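# Open both glued outer flaps of a cardboard box

## Task

Pry open the two glued-down outer flaps of the cardboard box so that each one, once released, stays standing up or tips outward; the box must end upright. The flaps must hold their position without the robot, and anything the robot is still touching at the end must not sag by more than about a fingernail's width on its own.

## Robot and tools

Robot: two arms, left_arm and right_arm, each with six revolute joints and a parallel two-pad gripper. The fingers point along the gripper's +z axis and close along its x axis. end_effector_position is the point midway between the pads; fingertips extend 17.5 mm past it. A flat block juts about 9 cm from the last joint's axis toward the gripper's -y side and rotates with the gripper, so watch its clearance.

Frame: one shared scene frame for both arms. Origin on the table surface midway between the arms, +z up, +x out over the table, left_arm on the +y side. The arm names do not match image left/right. Printed hand positions can be off, more so at long reach.

Tool execute_actions, argument actions: a list holding at most one item. An empty list only returns the current state. An item {"rows": [...], "steps": n} is a motion of n control steps (n from 1 to 15, default 15, each step 1/30 s). rows holds 1 to 15 rows; each row is used for one step and the final row repeats if rows run short. An item {"steps": n} without rows is a wait of up to 300 steps, counted from the previous result. Optional pictures (boolean) toggles camera images. A rejected call moves nothing.

Each row is a single flat list of 18 numbers, all within [-1, 1], covering both arms even if one stays still: left_arm shoulder pan, shoulder lift, elbow, wrist 1, wrist 2, wrist 3, gripper position, force_limit, speed, then the same nine for right_arm.

Joint numbers are offsets, not poses. They are measured from the joint angles printed in the most recent result that lists them (before any such result in the scene, and for later calls in the same reply, from where the arm stands when the action begins), never from the preceding row. Scale: 1.0 = 1.989 rad. Sending all zeros therefore pulls the arm back to those reference angles; it is not a hold or a wait. Stated joint ranges in radians: left_arm pan -3.142..3.142, lift -6.283..6.283, elbow 0.000..3.142, wrists -6.283..6.283 each; right_arm pan 0.000..6.283, lift -6.283..6.283, elbow -3.142..0.000, wrists -6.283..6.283. A request more than 0.010 rad beyond a range end is refused; true ends may differ by up to 0.010 rad, and overshooting requests are clipped, reported as "joint sent to its limit" (possibly about an earlier action). Per step, each target is held within 0.575 rad of the measured angle, and targets that would move the hand over 100 mm from where it is get scaled down. Motion lags commands by roughly 0.17 s and big moves may not be finished when the result arrives.

Gripper numbers are absolute settings. position: +1 = fully open (50 mm gap), about -0.65 = pads touching, -1 = close until something stops them. force_limit per pad: -1 about 20 N, 0 about 102 N, +1 about 185 N (actual grip can run ~17 % higher). speed of the gap: -1 = 20 mm/s, 0 = 85, +1 = 150. To leave a gripper unchanged, resend its current three values; zeros are a real command. New force or speed only apply after position changes by at least 0.01; to soften a grip, open first.

Results: per arm pose (position in m, quaternion wxyz), linear and angular velocity, Joint positions (rad) and Joint velocities (rad/s) in column order, joint torques (drive output with offsets and noise, not a contact gauge), and Wrist force/torque in the gripper's own axes (force points back into the arm when pressing; noise, small offsets, saturates near 50 N; "no reading" is harmless). object_status: 0 moving, 1 blocked while opening, 2 blocked while closing (a grip), 3 reached target or pads met (usually nothing held). Opening in mm is about (250 - position_measured) x 0.202. "joint command not followed" means a clearance check altered joint targets; HELD marks steps where part of your row was withheld. A grip at force_limit -1 keeps reporting 2 even after losing the part. MOTOR HOT warns from 70 °C; at 85 °C the arm brakes until cooled.

Between calls the arms keep heading for the last row's target until everything nearly stops or a step is HELD.

Tool zoom_image: camera ("cam_left_wrist" or "cam_right_wrist", both 672x504) and region [x0, y0, x1, y1] in pixels from the top-left, at most 504x504; gives a closer look at that camera's last image.

Tool show_instructions: no arguments; displays the reference pages for the scene.

Tool finished_scene: scene (integer, the current scene's number); ends it irreversibly, grades it and loads the next task. Replying without any tool call ends everything.

Hazards: contact torque at a joint's limit (133 N m for pan, lift, elbow; 24.9 N m for each wrist, including held weight) or an outside force of 150 N stops that arm for 10 s and drops the rest of the call. Keep the arms from colliding or pushing on each other. Do not knock the box over or off the table, avoid slamming or shoving hard, and expect occasional brief tugs on held parts. Release the flaps so they stand by themselves before finishing.

Each tool is called after "Call:" by a JSON object that holds its "method" and its "body", one argument or row to a line.

Reference images:

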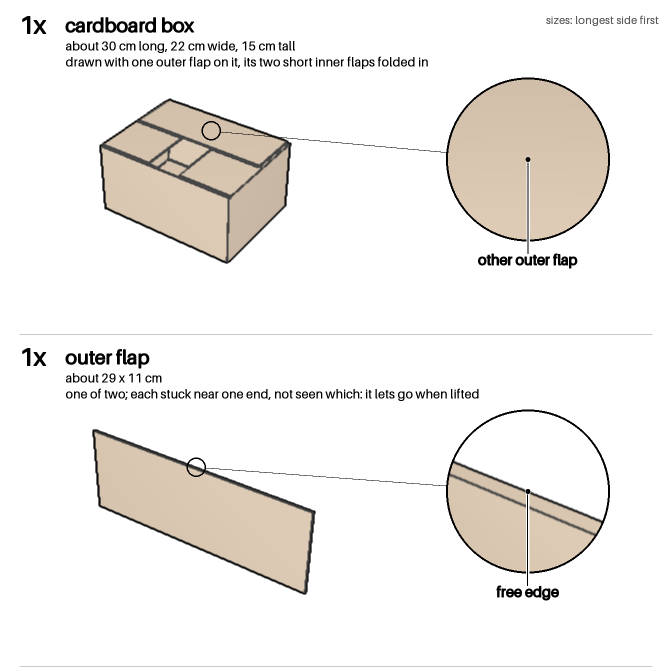

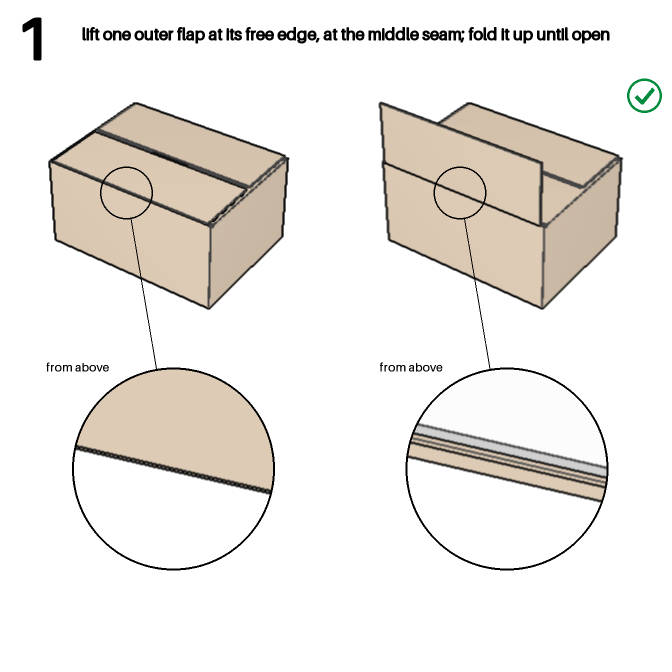

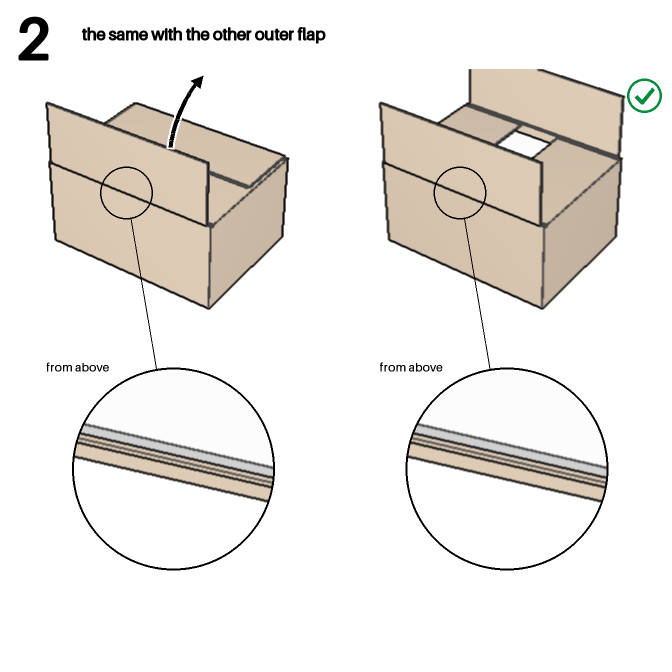

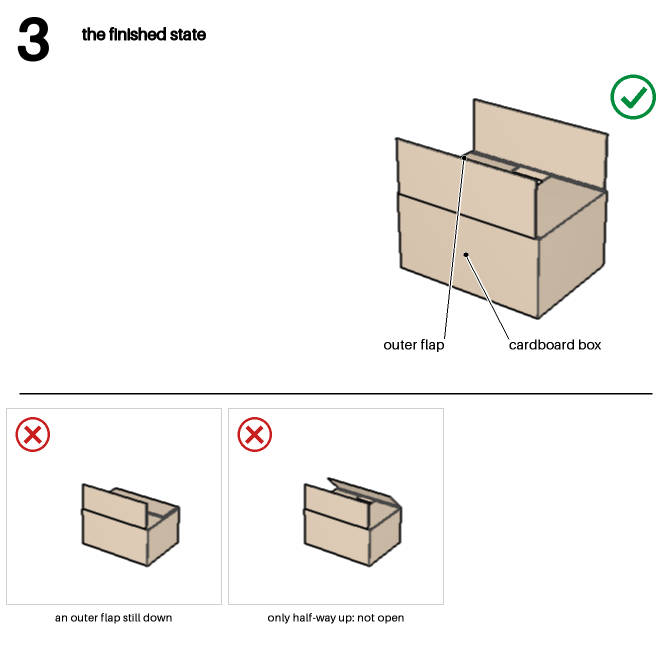

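## Session

Call:
{"method": "execute_actions", "body": {
  "actions": []
}}

Scene clock: 0.00 s of 4500.00 s.
left_arm: end_effector_position=(+0.3948, +0.6289, +0.1213) position_measured=3 object_status=3 end_effector_quat_wxyz=(-0.103, +0.985, -0.129, +0.055) end_effector_velocity=(+0.000, +0.000, +0.001) end_effector_angular_velocity=(-0.000, -0.001, +0.001) | right_arm: end_effector_position=(+0.0043, +0.0407, +0.2361) position_measured=136 object_status=3 end_effector_quat_wxyz=(+0.615, -0.482, +0.583, -0.222) end_effector_velocity=(-0.000, +0.000, -0.000) end_effector_angular_velocity=(+0.003, +0.001, +0.000)
Joint positions: left_arm=[-0.443 -2.033  2.479 -2.091 -1.348  1.54 ] | right_arm=[ 5.616 -1.663 -2.124 -2.214  0.544  0.29 ]
Joint velocities: left_arm=[ 0.001 -0.    -0.001 -0.    -0.     0.   ] | right_arm=[-0.    -0.     0.     0.001 -0.001  0.002]
Joint torques (N m, as the arm reports them, + toward a larger angle): no reading
Motor temperatures (°C, as the motors report them): left_arm=[22 20 22 29 25 27] | right_arm=[24 23 23 29 28 32]
Wrist force (N, on the end effector, along its own x y z axes, offset not removed): no reading
Wrist torque (N m, same axes, about the end effector's origin, offset not removed): no reading

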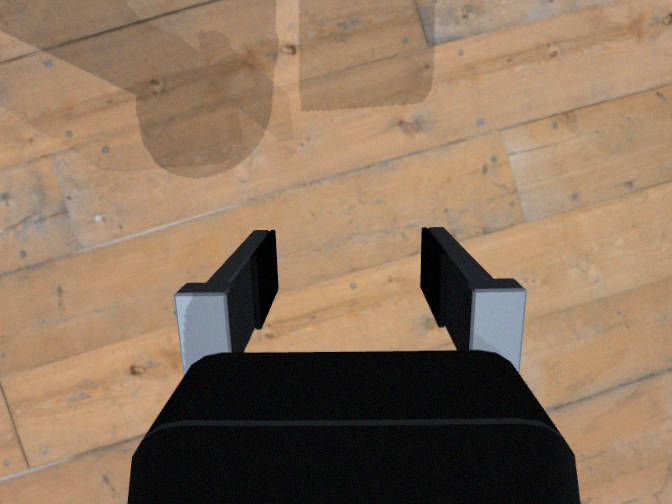

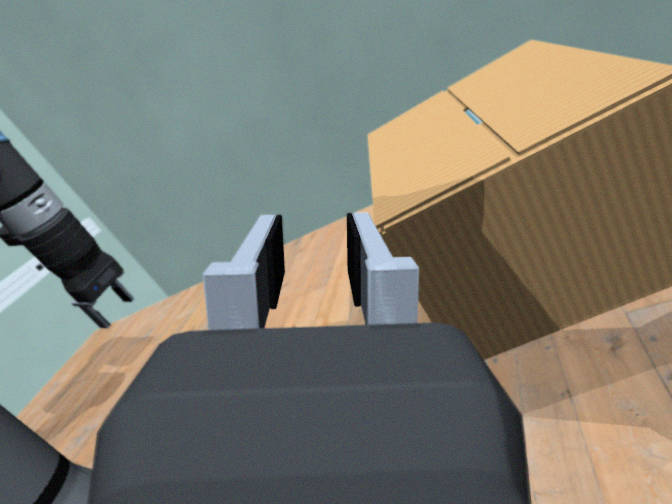

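Call:
{"method": "execute_actions", "body": {
  "actions": [
    {"rows":[[-0.353,0.317,-0.653,0.373,-0.112,0,1,0,0,0,0,0,0,0,0,0.1,0,0]]}
  ],
  "pictures": false
}}

Call:
{"method": "execute_actions", "body": {
  "actions": [
    {"steps":60}
  ]
}}

Scene clock: 49.20 s of 4500.00 s.
left_arm: end_effector_position=(+0.4430, +0.4412, +0.1503) position_measured=3 object_status=3 end_effector_quat_wxyz=(-0.086, +0.941, -0.313, -0.097) end_effector_velocity=(+0.087, -0.424, +0.149) end_effector_angular_velocity=(+0.059, +0.381, -0.627) | right_arm: end_effector_position=(+0.0043, +0.0407, +0.2361) position_measured=138 object_status=3 end_effector_quat_wxyz=(+0.615, -0.482, +0.583, -0.222) end_effector_velocity=(+0.000, -0.000, -0.000) end_effector_angular_velocity=(-0.002, -0.001, -0.000)
Joint positions: left_arm=[-0.803 -1.699  2.088 -1.72  -1.473  1.54 ] | right_arm=[ 5.616 -1.663 -2.124 -2.214  0.544  0.29 ]
Joint velocities: left_arm=[-0.673  0.585 -0.965  0.717 -0.193 -0.   ] | right_arm=[-0.    -0.001 -0.001 -0.     0.    -0.   ]
Joint torques (N m, as the arm reports them, + toward a larger angle): left_arm=[ -4.74 -13.23 -32.32   0.61  -2.38  -0.08] | right_arm=[-1.58 22.83 14.72 -0.58 -0.23 -0.19]
Motor temperatures (°C, as the motors report them): left_arm=[22 20 22 29 25 27] | right_arm=[24 23 23 29 28 32]
Wrist force (N, on the end effector, along its own x y z axes, offset not removed): left_arm=[-0.4 -1.7 0.9] | right_arm=[-2.1 -0.7 0.1]
Wrist torque (N m, same axes, about the end effector's origin, offset not removed): left_arm=[0.04 -0.03 -0.03] | right_arm=[0.00 0.45 -0.01]
Steps of this call (steps 1 to 90: nothing new was sent; then 45.70 s passed at rest; steps 91 to 105: all 15 steps of this action). Readings (joint positions | what the end effector reports):
91: left_arm=[-0.443 -2.033 2.479 -2.091 -1.348 1.540] | right_arm=[5.616 -1.663 -2.124 -2.214 0.544 0.290] | left_arm position_measured=3 object_status=3 | right_arm position_measured=137 object_status=0
92: left_arm=[-0.446 -2.030 2.476 -2.088 -1.351 1.540] | right_arm=[5.616 -1.663 -2.124 -2.214 0.544 0.290] | left_arm position_measured=3 object_status=3 | right_arm position_measured=138 object_status=0
94: left_arm=[-0.490 -1.987 2.433 -2.044 -1.375 1.540] | right_arm=[5.616 -1.663 -2.124 -2.214 0.544 0.290] | left_arm position_measured=3 object_status=3 | right_arm position_measured=138 object_status=0
98: left_arm=[-0.613 -1.865 2.309 -1.921 -1.417 1.540] | right_arm=[5.616 -1.663 -2.124 -2.214 0.544 0.290] | left_arm position_measured=3 object_status=3 | right_arm position_measured=138 object_status=3
105: the state above

Scene clock: 51.20 s of 4500.00 s.
left_arm: end_effector_position=(+0.4917, +0.1236, +0.3953) position_measured=3 object_status=3 end_effector_quat_wxyz=(+0.000, +0.884, -0.467, +0.000) end_effector_velocity=(-0.000, -0.000, -0.000) end_effector_angular_velocity=(+0.001, +0.001, -0.001) | right_arm: end_effector_position=(+0.0043, +0.0407, +0.2361) position_measured=138 object_status=3 end_effector_quat_wxyz=(+0.615, -0.482, +0.583, -0.222) end_effector_velocity=(+0.001, -0.001, -0.001) end_effector_angular_velocity=(-0.004, -0.003, -0.001)
Joint positions: left_arm=[-1.145 -1.403  1.181 -1.349 -1.571  1.54 ] | right_arm=[ 5.616 -1.663 -2.124 -2.214  0.544  0.29 ]
Joint velocities: left_arm=[-0.001  0.     0.001  0.001 -0.    -0.   ] | right_arm=[-0.    -0.001 -0.003  0.     0.001 -0.001]
Joint torques (N m, as the arm reports them, + toward a larger angle): left_arm=[ -6.86 -27.9  -31.12  -1.46  -2.42  -0.13] | right_arm=[-2.04 22.66 15.94 -0.47 -0.53 -0.25]
Motor temperatures (°C, as the motors report them): left_arm=[22 20 22 29 25 27] | right_arm=[24 23 23 29 28 32]
Wrist force (N, on the end effector, along its own x y z axes, offset not removed): left_arm=[-1.5 -0.6 2.0] | right_arm=[-0.8 0.1 -1.6]
Wrist torque (N m, same axes, about the end effector's origin, offset not removed): left_arm=[0.09 0.07 0.40] | right_arm=[0.04 0.15 -0.06]
Steps of this call (steps 1 to 60: the robot went on to your last target). Readings (joint positions | what the end effector reports):
1: left_arm=[-0.825 -1.679 2.056 -1.696 -1.480 1.540] | right_arm=[5.616 -1.663 -2.124 -2.214 0.544 0.290] | left_arm position_measured=3 object_status=3 | right_arm position_measured=138 object_status=3
2: left_arm=[-0.846 -1.662 2.023 -1.674 -1.486 1.540] | right_arm=[5.616 -1.663 -2.124 -2.214 0.544 0.290] | left_arm position_measured=3 object_status=3 | right_arm position_measured=138 object_status=3
4: left_arm=[-0.883 -1.629 1.957 -1.633 -1.497 1.540] | right_arm=[5.616 -1.663 -2.124 -2.214 0.544 0.290] | left_arm position_measured=3 object_status=3 | right_arm position_measured=138 object_status=3
8: left_arm=[-0.945 -1.575 1.825 -1.565 -1.514 1.540] | right_arm=[5.616 -1.663 -2.124 -2.214 0.544 0.290] | left_arm position_measured=3 object_status=3 | right_arm position_measured=138 object_status=3
60: the state above
All arms were judged still, so your last target was given up. Only a new action makes them travel on or press farther. Fingers that are still opening or closing keep moving.

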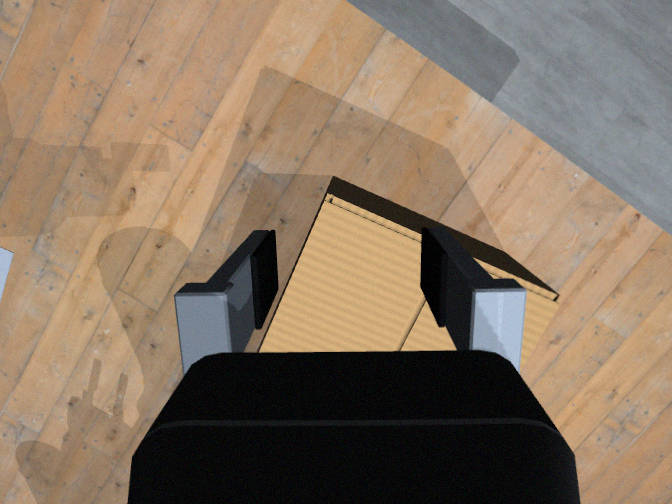

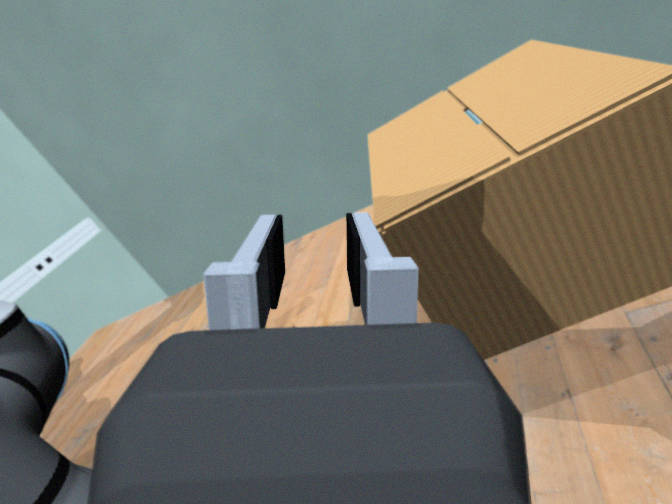

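Call:
{"method": "execute_actions", "body": {
  "actions": [
    {"rows":[[-0.112,0,0,0,0,0,1,0,0,0,0,0,0,0,0,0.1,0,0]]}
  ],
  "pictures": false
}}

Call:
{"method": "execute_actions", "body": {
  "actions": [
    {"steps":15}
  ]
}}

Scene clock: 70.07 s of 4500.00 s.
left_arm: end_effector_position=(+0.4024, +0.0419, +0.3952) position_measured=3 object_status=3 end_effector_quat_wxyz=(+0.000, +0.830, -0.557, +0.000) end_effector_velocity=(-0.042, -0.031, +0.001) end_effector_angular_velocity=(-0.002, -0.000, -0.092) | right_arm: end_effector_position=(+0.0043, +0.0407, +0.2361) position_measured=138 object_status=3 end_effector_quat_wxyz=(+0.615, -0.482, +0.583, -0.222) end_effector_velocity=(-0.000, +0.000, +0.000) end_effector_angular_velocity=(+0.001, +0.001, +0.000)
Joint positions: left_arm=[-1.356 -1.403  1.181 -1.349 -1.571  1.54 ] | right_arm=[ 5.616 -1.663 -2.124 -2.214  0.544  0.29 ]
Joint velocities: left_arm=[-0.091 -0.    -0.001 -0.    -0.     0.001] | right_arm=[ 0.     0.001  0.001 -0.001 -0.     0.   ]
Joint torques (N m, as the arm reports them, + toward a larger angle): left_arm=[ -4.9  -32.43 -28.71  -3.33  -0.44   0.02] | right_arm=[-2.25 21.89 15.64 -0.7  -0.73 -0.18]
Motor temperatures (°C, as the motors report them): left_arm=[22 20 22 29 25 27] | right_arm=[24 23 23 29 28 32]
Wrist force (N, on the end effector, along its own x y z axes, offset not removed): left_arm=[0.6 -3.4 2.4] | right_arm=[0.1 0.6 -0.1]
Wrist torque (N m, same axes, about the end effector's origin, offset not removed): left_arm=[-0.52 -0.11 0.27] | right_arm=[0.13 -0.07 -0.11]
Steps of this call (steps 1 to 90: nothing new was sent; then 15.37 s passed at rest; steps 91 to 105: all 15 steps of this action). Readings (joint positions | what the end effector reports):
91: left_arm=[-1.145 -1.403 1.181 -1.349 -1.571 1.540] | right_arm=[5.616 -1.663 -2.124 -2.214 0.544 0.290] | left_arm position_measured=3 object_status=3 | right_arm position_measured=138 object_status=3
92: left_arm=[-1.148 -1.403 1.181 -1.349 -1.571 1.540] | right_arm=[5.616 -1.663 -2.124 -2.214 0.544 0.290] | left_arm position_measured=3 object_status=3 | right_arm position_measured=138 object_status=3
94: left_arm=[-1.190 -1.403 1.181 -1.349 -1.571 1.540] | right_arm=[5.616 -1.663 -2.124 -2.214 0.544 0.290] | left_arm position_measured=3 object_status=3 | right_arm position_measured=138 object_status=3
98: left_arm=[-1.294 -1.403 1.181 -1.349 -1.571 1.540] | right_arm=[5.616 -1.663 -2.124 -2.214 0.544 0.290] | left_arm position_measured=3 object_status=3 | right_arm position_measured=138 object_status=3
105: the state above

Scene clock: 70.57 s of 4500.00 s.
left_arm: end_effector_position=(+0.3970, +0.0379, +0.3953) position_measured=3 object_status=3 end_effector_quat_wxyz=(+0.000, +0.827, -0.562, +0.000) end_effector_velocity=(-0.001, -0.001, +0.000) end_effector_angular_velocity=(-0.001, -0.001, -0.004) | right_arm: end_effector_position=(+0.0043, +0.0407, +0.2361) position_measured=138 object_status=3 end_effector_quat_wxyz=(+0.615, -0.482, +0.583, -0.222) end_effector_velocity=(-0.000, +0.000, +0.000) end_effector_angular_velocity=(+0.002, +0.003, -0.000)
Joint positions: left_arm=[-1.367 -1.403  1.181 -1.349 -1.571  1.54 ] | right_arm=[ 5.616 -1.663 -2.124 -2.214  0.544  0.29 ]
Joint velocities: left_arm=[-0.003 -0.    -0.001 -0.     0.     0.001] | right_arm=[-0.     0.002  0.001  0.002  0.    -0.001]
Joint torques (N m, as the arm reports them, + toward a larger angle): left_arm=[ -7.9  -38.42 -25.77  -4.57   1.9    0.  ] | right_arm=[-1.74 23.12 16.36 -0.64 -0.45 -0.29]
Motor temperatures (°C, as the motors report them): left_arm=[22 20 22 29 25 27] | right_arm=[24 23 23 29 28 32]
Wrist force (N, on the end effector, along its own x y z axes, offset not removed): left_arm=[-3.9 -1.5 4.0] | right_arm=[3.1 -0.4 -2.6]
Wrist torque (N m, same axes, about the end effector's origin, offset not removed): left_arm=[-0.13 0.64 0.32] | right_arm=[0.07 -0.36 -0.15]
Steps of this call (steps 1 to 15: the robot went on to your last target). Readings (joint positions | what the end effector reports):
1: left_arm=[-1.358 -1.403 1.181 -1.349 -1.571 1.540] | right_arm=[5.616 -1.663 -2.124 -2.214 0.544 0.290] | left_arm position_measured=3 object_status=3 | right_arm position_measured=138 object_status=3
2: left_arm=[-1.360 -1.403 1.181 -1.349 -1.571 1.540] | right_arm=[5.616 -1.663 -2.124 -2.214 0.544 0.290] | left_arm position_measured=3 object_status=3 | right_arm position_measured=138 object_status=3
4: left_arm=[-1.363 -1.403 1.181 -1.349 -1.571 1.540] | right_arm=[5.616 -1.663 -2.124 -2.214 0.544 0.290] | left_arm position_measured=3 object_status=3 | right_arm position_measured=138 object_status=3
8: left_arm=[-1.366 -1.403 1.181 -1.349 -1.571 1.540] | right_arm=[5.616 -1.663 -2.124 -2.214 0.544 0.290] | left_arm position_measured=3 object_status=3 | right_arm position_measured=138 object_status=3
15: the state above

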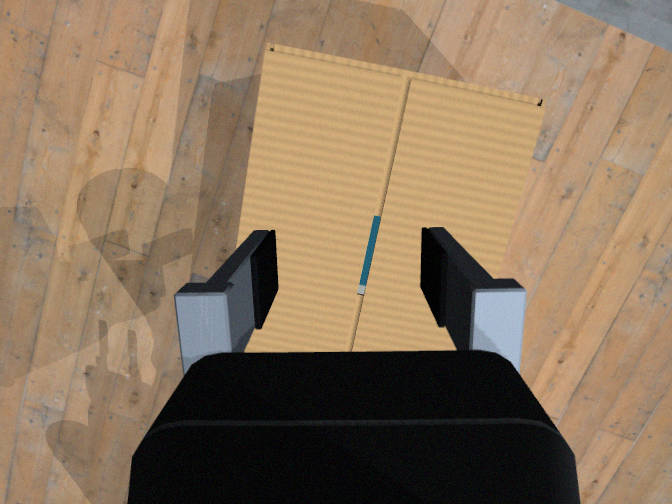

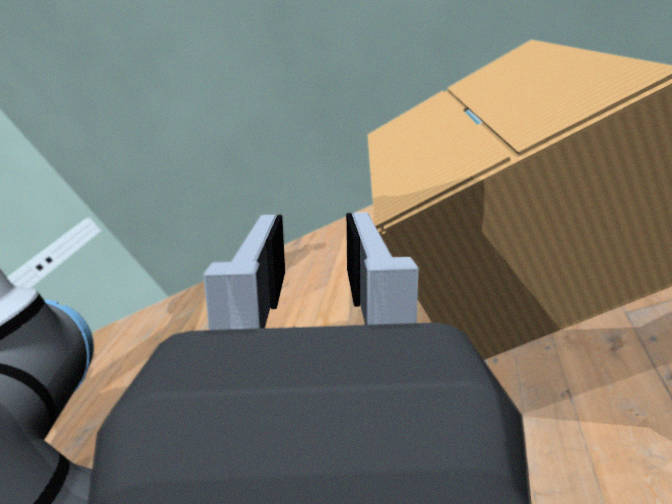

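Call:
{"method": "execute_actions", "body": {
  "actions": [
    {"rows":[[-0.045,-0.0204,0.277,-0.2565,0,0.083,1,0,0,0,0,0,0,0,0,0.1,0,0]]}
  ],
  "pictures": false
}}

Call:
{"method": "execute_actions", "body": {
  "actions": [
    {"steps":30}
  ]
}}

Scene clock: 82.77 s of 4500.00 s.
left_arm: end_effector_position=(+0.3564, +0.0227, +0.2282) position_measured=3 object_status=3 end_effector_quat_wxyz=(+0.001, +0.759, -0.651, +0.001) end_effector_velocity=(-0.058, +0.039, -0.222) end_effector_angular_velocity=(+0.019, +0.006, -0.239) | right_arm: end_effector_position=(+0.0043, +0.0407, +0.2361) position_measured=138 object_status=3 end_effector_quat_wxyz=(+0.615, -0.482, +0.583, -0.222) end_effector_velocity=(+0.000, -0.000, -0.000) end_effector_angular_velocity=(-0.001, -0.001, -0.000)
Joint positions: left_arm=[-1.446 -1.438  1.652 -1.787 -1.571  1.685] | right_arm=[ 5.616 -1.663 -2.124 -2.214  0.544  0.29 ]
Joint velocities: left_arm=[-0.082 -0.038  0.616 -0.558 -0.001  0.156] | right_arm=[ 0.    -0.001 -0.001 -0.     0.     0.001]
Joint torques (N m, as the arm reports them, + toward a larger angle): left_arm=[ -5.75 -44.95 -28.99  -5.32  -2.27   2.53] | right_arm=[-1.72 22.81 16.19 -0.73 -0.55 -0.06]
Motor temperatures (°C, as the motors report them): left_arm=[22 20 22 29 25 27] | right_arm=[24 23 23 29 28 32]
Wrist force (N, on the end effector, along its own x y z axes, offset not removed): left_arm=[1.4 0.5 7.5] | right_arm=[0.8 -1.6 -0.2]
Wrist torque (N m, same axes, about the end effector's origin, offset not removed): left_arm=[0.19 -0.27 0.17] | right_arm=[-0.23 -0.21 -0.21]
Steps of this call (steps 1 to 15: the robot went on to your last target; steps 16 to 90: nothing new was sent; then 8.70 s passed at rest; steps 91 to 105: all 15 steps of this action). Readings (joint positions | what the end effector reports):
91: left_arm=[-1.367 -1.403 1.181 -1.350 -1.571 1.540] | right_arm=[5.616 -1.663 -2.124 -2.214 0.544 0.290] | left_arm position_measured=3 object_status=3 | right_arm position_measured=138 object_status=3
92: left_arm=[-1.370 -1.404 1.184 -1.353 -1.571 1.543] | right_arm=[5.616 -1.663 -2.124 -2.214 0.544 0.290] | left_arm position_measured=3 object_status=3 | right_arm position_measured=138 object_status=3
94: left_arm=[-1.385 -1.411 1.232 -1.400 -1.571 1.569] | right_arm=[5.616 -1.663 -2.124 -2.214 0.544 0.290] | left_arm position_measured=3 object_status=3 | right_arm position_measured=138 object_status=3
98: left_arm=[-1.410 -1.422 1.400 -1.556 -1.571 1.616] | right_arm=[5.616 -1.663 -2.124 -2.214 0.544 0.290] | left_arm position_measured=3 object_status=3 | right_arm position_measured=138 object_status=3
105: the state above

Scene clock: 83.77 s of 4500.00 s.
left_arm: end_effector_position=(+0.3488, +0.0287, +0.1999) position_measured=3 object_status=3 end_effector_quat_wxyz=(+0.000, +0.749, -0.663, +0.000) end_effector_velocity=(+0.001, -0.000, +0.001) end_effector_angular_velocity=(-0.002, -0.000, +0.000) | right_arm: end_effector_position=(+0.0043, +0.0407, +0.2361) position_measured=138 object_status=3 end_effector_quat_wxyz=(+0.615, -0.482, +0.583, -0.222) end_effector_velocity=(+0.000, -0.000, +0.000) end_effector_angular_velocity=(-0.002, -0.001, -0.000)
Joint positions: left_arm=[-1.457 -1.443  1.732 -1.86  -1.571  1.705] | right_arm=[ 5.616 -1.663 -2.124 -2.214  0.544  0.29 ]
Joint velocities: left_arm=[ 0.001  0.    -0.001 -0.001 -0.     0.001] | right_arm=[-0.     0.001 -0.001 -0.001  0.001 -0.001]
Joint torques (N m, as the arm reports them, + toward a larger angle): left_arm=[ -7.32 -39.55 -18.12  -4.55  -2.37   2.15] | right_arm=[-1.79 22.24 16.15 -0.75 -0.35  0.02]
Motor temperatures (°C, as the motors report them): left_arm=[22 20 22 29 25 27] | right_arm=[24 23 23 29 28 32]
Wrist force (N, on the end effector, along its own x y z axes, offset not removed): left_arm=[-1.6 -1.0 3.6] | right_arm=[-2.0 -2.0 -0.7]
Wrist torque (N m, same axes, about the end effector's origin, offset not removed): left_arm=[0.01 0.24 0.02] | right_arm=[-0.34 0.44 0.03]
Steps of this call (steps 1 to 30: the robot went on to your last target). Readings (joint positions | what the end effector reports):
1: left_arm=[-1.449 -1.440 1.670 -1.804 -1.571 1.689] | right_arm=[5.616 -1.663 -2.124 -2.214 0.544 0.290] | left_arm position_measured=3 object_status=3 | right_arm position_measured=138 object_status=3
2: left_arm=[-1.450 -1.440 1.684 -1.816 -1.571 1.693] | right_arm=[5.616 -1.663 -2.124 -2.214 0.544 0.290] | left_arm position_measured=3 object_status=3 | right_arm position_measured=138 object_status=3
4: left_arm=[-1.453 -1.442 1.704 -1.834 -1.571 1.698] | right_arm=[5.616 -1.663 -2.124 -2.214 0.544 0.290] | left_arm position_measured=3 object_status=3 | right_arm position_measured=138 object_status=3
8: left_arm=[-1.455 -1.443 1.722 -1.851 -1.571 1.702] | right_arm=[5.616 -1.663 -2.124 -2.214 0.544 0.290] | left_arm position_measured=3 object_status=3 | right_arm position_measured=138 object_status=3
30: the state above
All arms were judged still, so your last target was given up. Only a new action makes them travel on or press farther. Fingers that are still opening or closing keep moving.

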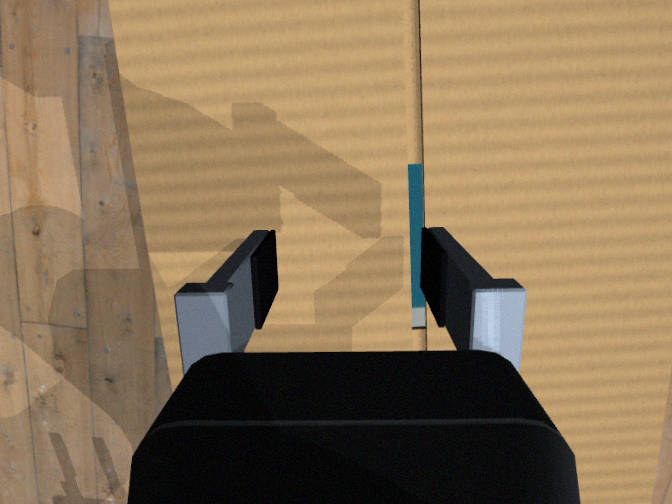

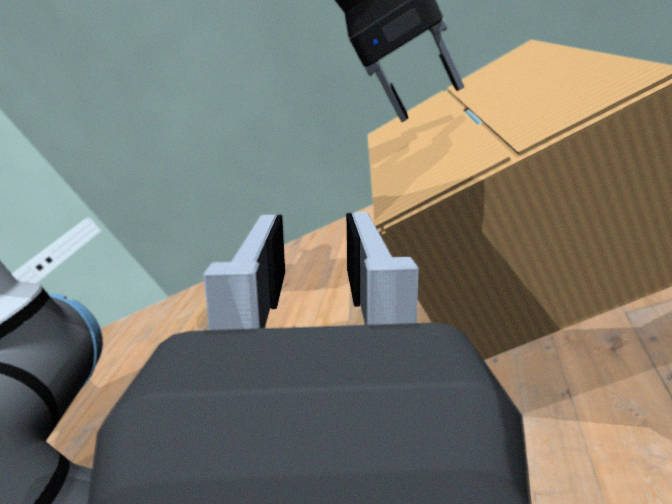

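Call:
{"method": "execute_actions", "body": {
  "actions": [
    {"rows":[[0,0.0085,0.0237,-0.0322,0,0,1,0,0,0,0,0,0,0,0,0.1,0,0]]}
  ],
  "pictures": false
}}

Call:
{"method": "execute_actions", "body": {
  "actions": [
    {"steps":12}
  ]
}}

Scene clock: 105.30 s of 4500.00 s.
left_arm: end_effector_position=(+0.3486, +0.0294, +0.1760) position_measured=3 object_status=3 end_effector_quat_wxyz=(+0.000, +0.749, -0.663, +0.000) end_effector_velocity=(+0.000, -0.000, -0.006) end_effector_angular_velocity=(-0.002, -0.000, -0.001) | right_arm: end_effector_position=(+0.0043, +0.0407, +0.2361) position_measured=138 object_status=3 end_effector_quat_wxyz=(+0.615, -0.482, +0.583, -0.222) end_effector_velocity=(+0.000, -0.000, -0.000) end_effector_angular_velocity=(-0.002, -0.001, -0.000)
Joint positions: left_arm=[-1.457 -1.427  1.777 -1.921 -1.571  1.705] | right_arm=[ 5.616 -1.663 -2.124 -2.214  0.544  0.29 ]
Joint velocities: left_arm=[ 0.001  0.005  0.011 -0.018 -0.     0.002] | right_arm=[ 0.    -0.    -0.    -0.001  0.001 -0.   ]
Joint torques (N m, as the arm reports them, + toward a larger angle): left_arm=[ -5.63 -25.46 -15.8   -4.49  -2.21   1.97] | right_arm=[-0.32 21.38 15.71 -0.71 -0.46 -0.07]
Motor temperatures (°C, as the motors report them): left_arm=[22 20 22 29 25 27] | right_arm=[24 23 23 29 28 32]
Wrist force (N, on the end effector, along its own x y z axes, offset not removed): left_arm=[-2.0 -1.3 5.5] | right_arm=[0.0 -0.6 -0.4]
Wrist torque (N m, same axes, about the end effector's origin, offset not removed): left_arm=[-0.06 0.32 0.15] | right_arm=[-0.03 -0.07 -0.08]
Steps of this call (steps 1 to 90: nothing new was sent; then 18.03 s passed at rest; steps 91 to 105: all 15 steps of this action). Readings (joint positions | what the end effector reports):
91: left_arm=[-1.457 -1.443 1.732 -1.860 -1.571 1.705] | right_arm=[5.616 -1.663 -2.124 -2.214 0.544 0.290] | left_arm position_measured=3 object_status=3 | right_arm position_measured=138 object_status=3
92: left_arm=[-1.457 -1.442 1.734 -1.863 -1.571 1.705] | right_arm=[5.616 -1.663 -2.124 -2.214 0.544 0.290] | left_arm position_measured=3 object_status=3 | right_arm position_measured=138 object_status=3
94: left_arm=[-1.457 -1.437 1.750 -1.884 -1.571 1.705] | right_arm=[5.616 -1.663 -2.124 -2.214 0.544 0.290] | left_arm position_measured=3 object_status=3 | right_arm position_measured=138 object_status=3
98: left_arm=[-1.457 -1.430 1.769 -1.909 -1.571 1.705] | right_arm=[5.616 -1.663 -2.124 -2.214 0.544 0.290] | left_arm position_measured=3 object_status=3 | right_arm position_measured=138 object_status=3
105: the state above

Scene clock: 105.70 s of 4500.00 s.
left_arm: end_effector_position=(+0.3486, +0.0294, +0.1752) position_measured=3 object_status=3 end_effector_quat_wxyz=(+0.000, +0.749, -0.663, +0.000) end_effector_velocity=(-0.000, -0.000, -0.000) end_effector_angular_velocity=(-0.001, -0.000, -0.001) | right_arm: end_effector_position=(+0.0043, +0.0407, +0.2361) position_measured=138 object_status=3 end_effector_quat_wxyz=(+0.615, -0.482, +0.583, -0.222) end_effector_velocity=(-0.000, +0.000, +0.000) end_effector_angular_velocity=(+0.000, +0.001, -0.001)
Joint positions: left_arm=[-1.457 -1.426  1.779 -1.923 -1.571  1.705] | right_arm=[ 5.616 -1.663 -2.124 -2.214  0.544  0.29 ]
Joint velocities: left_arm=[-0.001  0.     0.    -0.001  0.    -0.   ] | right_arm=[-0.     0.     0.001 -0.001  0.001 -0.   ]
Joint torques (N m, as the arm reports them, + toward a larger angle): left_arm=[ -3.97 -25.75 -18.17  -4.69  -1.95   1.85] | right_arm=[-1.47 22.44 15.28 -0.6  -0.45 -0.06]
Motor temperatures (°C, as the motors report them): left_arm=[22 20 22 29 25 27] | right_arm=[24 23 23 29 28 32]
Wrist force (N, on the end effector, along its own x y z axes, offset not removed): left_arm=[-1.1 0.5 4.8] | right_arm=[0.4 -1.5 0.4]
Wrist torque (N m, same axes, about the end effector's origin, offset not removed): left_arm=[0.13 0.07 0.07] | right_arm=[-0.19 -0.04 -0.24]
Steps of this call (steps 1 to 12: the robot went on to your last target). Readings (joint positions | what the end effector reports):
1: left_arm=[-1.457 -1.427 1.778 -1.922 -1.571 1.705] | right_arm=[5.616 -1.663 -2.124 -2.214 0.544 0.290] | left_arm position_measured=3 object_status=3 | right_arm position_measured=138 object_status=3
2: left_arm=[-1.457 -1.427 1.778 -1.922 -1.571 1.705] | right_arm=[5.616 -1.663 -2.124 -2.214 0.544 0.290] | left_arm position_measured=3 object_status=3 | right_arm position_measured=138 object_status=3
4: left_arm=[-1.457 -1.427 1.778 -1.923 -1.571 1.705] | right_arm=[5.616 -1.663 -2.124 -2.214 0.544 0.290] | left_arm position_measured=3 object_status=3 | right_arm position_measured=138 object_status=3
8: left_arm=[-1.457 -1.426 1.779 -1.923 -1.571 1.705] | right_arm=[5.616 -1.663 -2.124 -2.214 0.544 0.290] | left_arm position_measured=3 object_status=3 | right_arm position_measured=138 object_status=3
12: the state above

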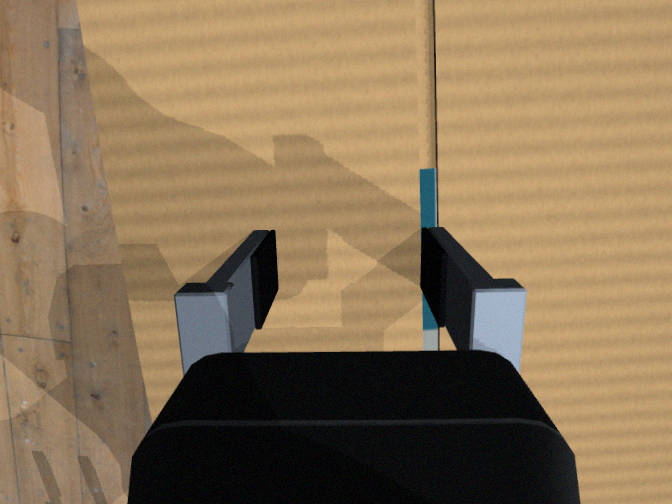

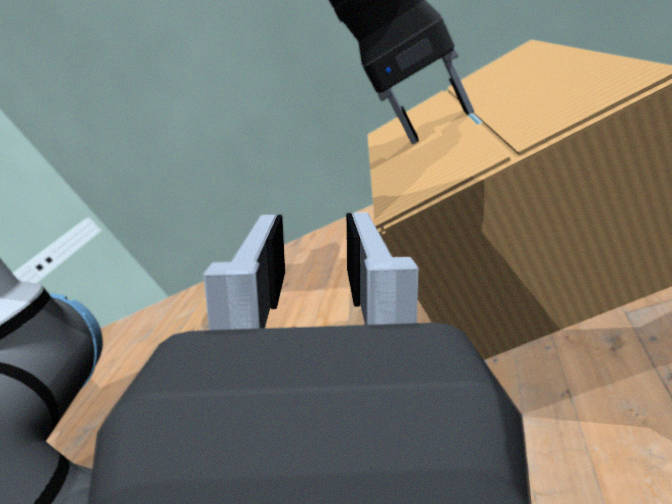

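Call:
{"method": "zoom_image", "body": {
  "camera": "cam_left_wrist",
  "region": [380, 150, 540, 350]
}}

Call:
{"method": "zoom_image", "body": {
  "camera": "cam_right_wrist",
  "region": [340, 20, 560, 240]
}}

Region (380, 150, 540, 350) of cam_left_wrist's 672x504 image, scaled by 2.520, with more detail than that image has; it fills the left 403 columns of this view, and the rest is white.

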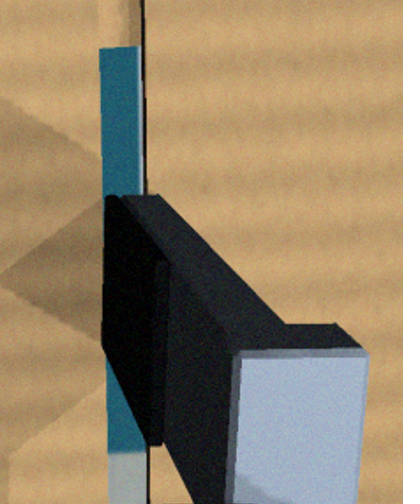

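Region (340, 20, 560, 240) of cam_right_wrist's 672x504 image, scaled by 2.291, with more detail than that image has.

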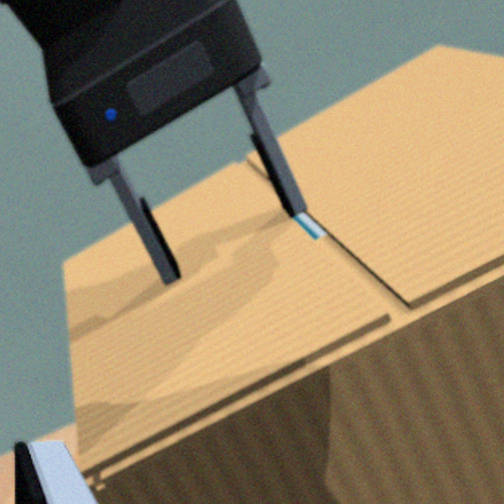

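Call:
{"method": "zoom_image", "body": {
  "camera": "cam_right_wrist",
  "region": [470, 60, 672, 200]
}}

Region (470, 60, 672, 200) of cam_right_wrist's 672x504 image, scaled by 2.495, with more detail than that image has; it fills the top 349 rows of this view, and the rest is white.

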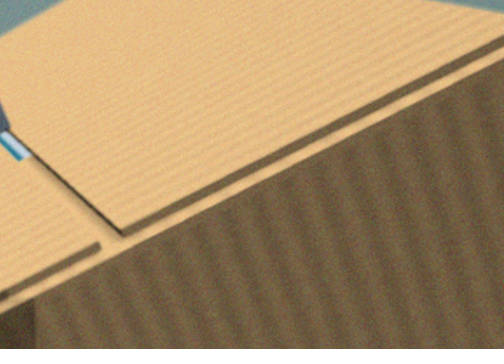

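Call:
{"method": "execute_actions", "body": {
  "actions": [
    {"rows":[[0,-0.01,-0.028,0.038,0,0,1,0,0,0,0,0,0,0,0,0.1,0,0],[0,-0.01,-0.028,0.038,0,0,1,0,0,0,0,0,0,0,0,0.1,0,0],[0,-0.01,-0.028,0.038,0,0,1,0,0,0,0,0,0,0,0,0.1,0,0],[0,-0.01,-0.028,0.038,0,0,1,0,0,0,0,0,0,0,0,0.1,0,0],[0,-0.01,-0.028,0.038,0,0,1,0,0,0,0,0,0,0,0,0.1,0,0],[0,0.0,-0.07,0.09,0,0,1,0,0,0,0,0,0,0,0,0.1,0,0],[0,0.02,-0.11,0.14,0,0,1,0,0,0,0,0,0,0,0,0.1,0,0],[0,0.04,-0.14,0.18,0,0,1,0,0,0,0,0,0,0,0,0.1,0,0],[0,0.06,-0.17,0.22,0,0,1,0,0,0,0,0,0,0,0,0.1,0,0],[0,0.08,-0.20,0.26,0,0,1,0,0,0,0,0,0,0,0,0.1,0,0],[0,0.10,-0.22,0.29,0,0,1,0,0,0,0,0,0,0,0,0.1,0,0],[0,0.12,-0.23,0.31,0,0,1,0,0,0,0,0,0,0,0,0.1,0,0],[0,0.13,-0.23,0.315,0,0,1,0,0,0,0,0,0,0,0,0.1,0,0],[0,0.137,-0.23,0.311,0,0,1,0,0,0,0,0,0,0,0,0.1,0,0],[0,0.143,-0.2305,0.3063,0,0,1,0,0,0,0,0,0,0,0,0.1,0,0]]}
  ],
  "pictures": false
}}

Call:
{"method": "execute_actions", "body": {
  "actions": [
    {"steps":40}
  ]
}}

Scene clock: 156.40 s of 4500.00 s.
left_arm: end_effector_position=(+0.3512, +0.0195, +0.2134) position_measured=3 object_status=3 end_effector_quat_wxyz=(-0.070, +0.743, -0.657, -0.105) end_effector_velocity=(-0.008, +0.031, -0.122) end_effector_angular_velocity=(+1.281, +0.335, +0.002) | right_arm: end_effector_position=(+0.0043, +0.0407, +0.2361) position_measured=138 object_status=3 end_effector_quat_wxyz=(+0.615, -0.482, +0.583, -0.222) end_effector_velocity=(+0.000, -0.000, +0.000) end_effector_angular_velocity=(-0.003, -0.003, -0.000)
Joint positions: left_arm=[-1.457 -1.273  1.441 -1.485 -1.571  1.705] | right_arm=[ 5.616 -1.663 -2.124 -2.214  0.544  0.29 ]
Joint velocities: left_arm=[ 0.001  0.855 -0.922  1.391  0.    -0.001] | right_arm=[-0.    -0.    -0.001 -0.002  0.    -0.001]
Joint torques (N m, as the arm reports them, + toward a larger angle): left_arm=[  2.97 -32.69 -15.97  -0.28  -0.8    0.76] | right_arm=[-1.24 21.67 15.58 -0.67 -0.55  0.09]
Motor temperatures (°C, as the motors report them): left_arm=[22 21 22 29 25 27] | right_arm=[24 23 23 29 28 32]
Wrist force (N, on the end effector, along its own x y z axes, offset not removed): left_arm=[-0.8 -3.6 2.2] | right_arm=[-3.4 -0.6 -0.4]
Wrist torque (N m, same axes, about the end effector's origin, offset not removed): left_arm=[-0.42 0.44 0.14] | right_arm=[-0.04 0.55 0.04]
Steps of this call (steps 1 to 15: the robot went on to your last target; steps 16 to 90: nothing new was sent; then 47.20 s passed at rest; steps 91 to 105: all 15 steps of this action). Readings (joint positions | what the end effector reports):
91: left_arm=[-1.457 -1.426 1.779 -1.924 -1.571 1.705] | right_arm=[5.616 -1.663 -2.124 -2.214 0.544 0.290] | left_arm position_measured=3 object_status=3 | right_arm position_measured=138 object_status=3
92: left_arm=[-1.457 -1.428 1.776 -1.920 -1.571 1.705] | right_arm=[5.616 -1.663 -2.124 -2.214 0.544 0.290] | left_arm position_measured=3 object_status=3 | right_arm position_measured=138 object_status=3
94: left_arm=[-1.457 -1.434 1.758 -1.896 -1.571 1.705] | right_arm=[5.616 -1.663 -2.124 -2.214 0.544 0.290] | left_arm position_measured=3 object_status=3 | right_arm position_measured=138 object_status=3
98: left_arm=[-1.457 -1.435 1.718 -1.846 -1.571 1.705] | right_arm=[5.616 -1.663 -2.124 -2.214 0.544 0.290] | left_arm position_measured=3 object_status=3 | right_arm position_measured=138 object_status=3
105: the state above

Scene clock: 157.73 s of 4500.00 s.
left_arm: end_effector_position=(+0.3509, +0.0208, +0.1888) position_measured=3 object_status=3 end_effector_quat_wxyz=(-0.120, +0.731, -0.647, -0.179) end_effector_velocity=(-0.001, -0.001, +0.000) end_effector_angular_velocity=(-0.000, +0.000, -0.002) | right_arm: end_effector_position=(+0.0043, +0.0407, +0.2361) position_measured=138 object_status=3 end_effector_quat_wxyz=(+0.615, -0.482, +0.583, -0.222) end_effector_velocity=(+0.000, +0.000, -0.000) end_effector_angular_velocity=(-0.000, -0.000, +0.001)
Joint positions: left_arm=[-1.457 -1.142  1.32  -1.314 -1.571  1.705] | right_arm=[ 5.616 -1.663 -2.124 -2.214  0.544  0.29 ]
Joint velocities: left_arm=[-0.001  0.    -0.001  0.001  0.     0.   ] | right_arm=[-0.    -0.    -0.001  0.001 -0.001  0.   ]
Joint torques (N m, as the arm reports them, + toward a larger angle): left_arm=[ -0.79 -38.56 -29.81  -0.22  -0.75   0.58] | right_arm=[-2.93 21.93 15.59 -0.76 -0.64 -0.33]
Motor temperatures (°C, as the motors report them): left_arm=[22 21 22 29 25 27] | right_arm=[24 23 23 29 28 32]
Wrist force (N, on the end effector, along its own x y z axes, offset not removed): left_arm=[-0.9 -3.4 4.5] | right_arm=[-1.0 -1.1 1.3]
Wrist torque (N m, same axes, about the end effector's origin, offset not removed): left_arm=[-0.40 0.18 0.00] | right_arm=[-0.05 0.09 -0.02]
Steps of this call (steps 1 to 30: the robot went on to your last target; steps 31 to 40: nothing new was sent). Readings (joint positions | what the end effector reports):
1: left_arm=[-1.457 -1.246 1.414 -1.444 -1.571 1.705] | right_arm=[5.616 -1.663 -2.124 -2.214 0.544 0.290] | left_arm position_measured=3 object_status=3 | right_arm position_measured=138 object_status=3
2: left_arm=[-1.457 -1.223 1.392 -1.414 -1.571 1.705] | right_arm=[5.616 -1.663 -2.124 -2.214 0.544 0.290] | left_arm position_measured=3 object_status=3 | right_arm position_measured=138 object_status=3
4: left_arm=[-1.457 -1.190 1.363 -1.373 -1.571 1.705] | right_arm=[5.616 -1.663 -2.124 -2.214 0.544 0.290] | left_arm position_measured=3 object_status=3 | right_arm position_measured=138 object_status=3
8: left_arm=[-1.457 -1.159 1.336 -1.335 -1.571 1.705] | right_arm=[5.616 -1.663 -2.124 -2.214 0.544 0.290] | left_arm position_measured=3 object_status=3 | right_arm position_measured=138 object_status=3
40: the state above
All arms were judged still, so your last target was given up. Only a new action makes them travel on or press farther. Fingers that are still opening or closing keep moving.

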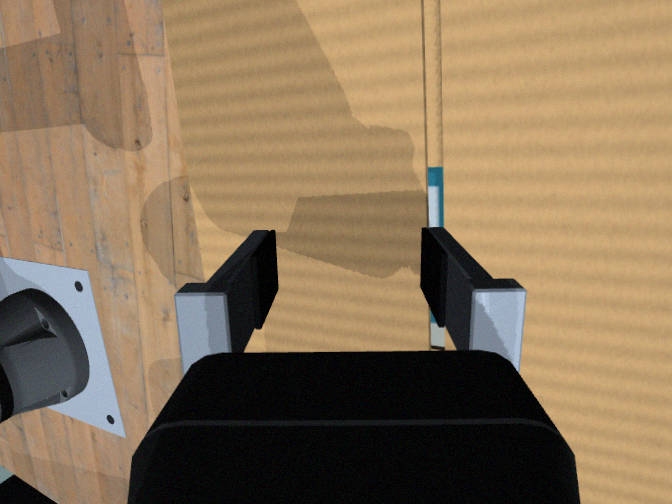

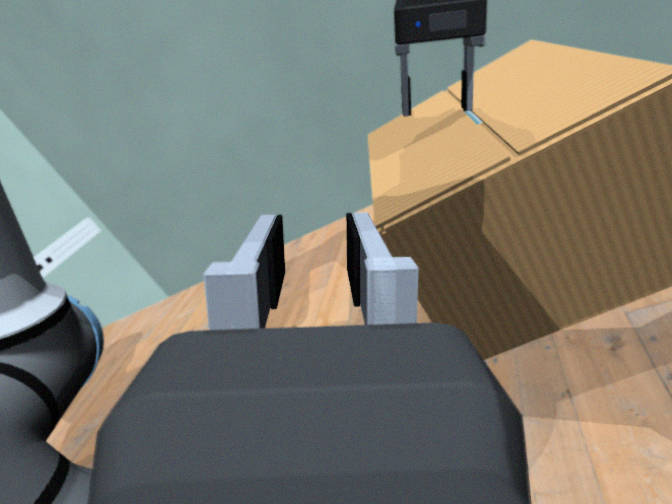

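Call:
{"method": "execute_actions", "body": {
  "actions": [
    {"rows":[[0,0.0022,0.0099,-0.012,0,0,1,0,0,0,0,0,0,0,0,0.1,0,0]]}
  ]
}}

Scene clock: 161.90 s of 4500.00 s.
left_arm: end_effector_position=(+0.3509, +0.0209, +0.1792) position_measured=3 object_status=3 end_effector_quat_wxyz=(-0.120, +0.731, -0.647, -0.179) end_effector_velocity=(-0.000, +0.001, -0.003) end_effector_angular_velocity=(+0.002, +0.000, +0.000) | right_arm: end_effector_position=(+0.0043, +0.0407, +0.2361) position_measured=138 object_status=3 end_effector_quat_wxyz=(+0.615, -0.482, +0.583, -0.222) end_effector_velocity=(-0.000, +0.000, +0.000) end_effector_angular_velocity=(+0.000, +0.001, +0.001)
Joint positions: left_arm=[-1.457 -1.138  1.339 -1.337 -1.571  1.705] | right_arm=[ 5.616 -1.663 -2.124 -2.214  0.544  0.29 ]
Joint velocities: left_arm=[ 0.     0.002  0.006 -0.006  0.    -0.   ] | right_arm=[ 0.     0.001  0.     0.    -0.    -0.001]
Joint torques (N m, as the arm reports them, + toward a larger angle): left_arm=[ -5.03 -27.46 -11.76  -5.37  -0.92   0.63] | right_arm=[-0.82 22.07 14.75 -0.54 -0.45 -0.09]
Motor temperatures (°C, as the motors report them): left_arm=[22 21 22 29 25 27] | right_arm=[24 23 23 29 28 32]
Wrist force (N, on the end effector, along its own x y z axes, offset not removed): left_arm=[-18.4 0.2 -10.4] | right_arm=[-0.6 -3.0 -0.5]
Wrist torque (N m, same axes, about the end effector's origin, offset not removed): left_arm=[-0.05 1.16 0.23] | right_arm=[-0.46 0.16 -0.17]
Steps of this call (steps 1 to 90: nothing new was sent; then 0.67 s passed at rest; steps 91 to 105: all 15 steps of this action). Readings (joint positions | what the end effector reports):
91: left_arm=[-1.457 -1.142 1.320 -1.314 -1.571 1.705] | right_arm=[5.616 -1.663 -2.124 -2.214 0.544 0.290] | left_arm position_measured=3 object_status=3 | right_arm position_measured=138 object_status=3
92: left_arm=[-1.457 -1.142 1.322 -1.316 -1.571 1.705] | right_arm=[5.616 -1.663 -2.124 -2.214 0.544 0.290] | left_arm position_measured=3 object_status=3 | right_arm position_measured=138 object_status=3
94: left_arm=[-1.457 -1.140 1.328 -1.324 -1.571 1.705] | right_arm=[5.616 -1.663 -2.124 -2.214 0.544 0.290] | left_arm position_measured=3 object_status=3 | right_arm position_measured=138 object_status=3
98: left_arm=[-1.457 -1.139 1.336 -1.333 -1.571 1.705] | right_arm=[5.616 -1.663 -2.124 -2.214 0.544 0.290] | left_arm position_measured=3 object_status=3 | right_arm position_measured=138 object_status=3
105: the state above

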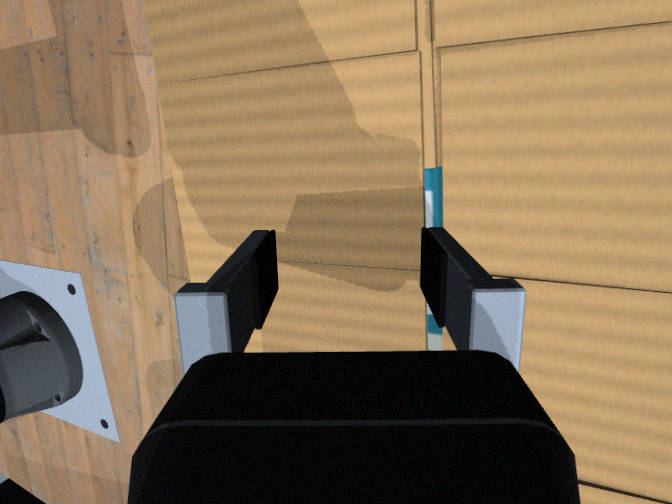

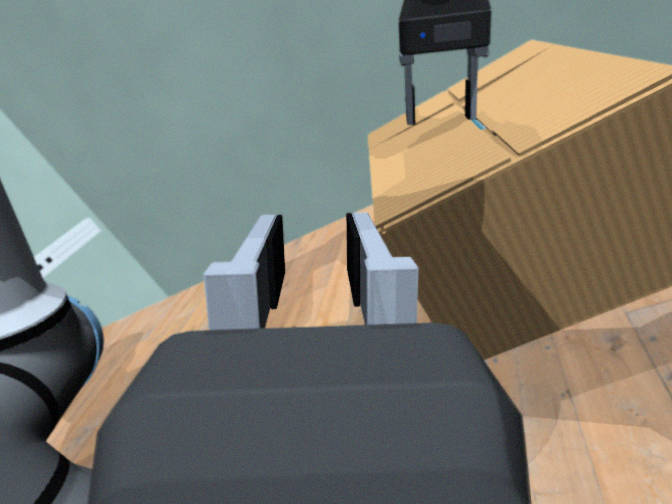

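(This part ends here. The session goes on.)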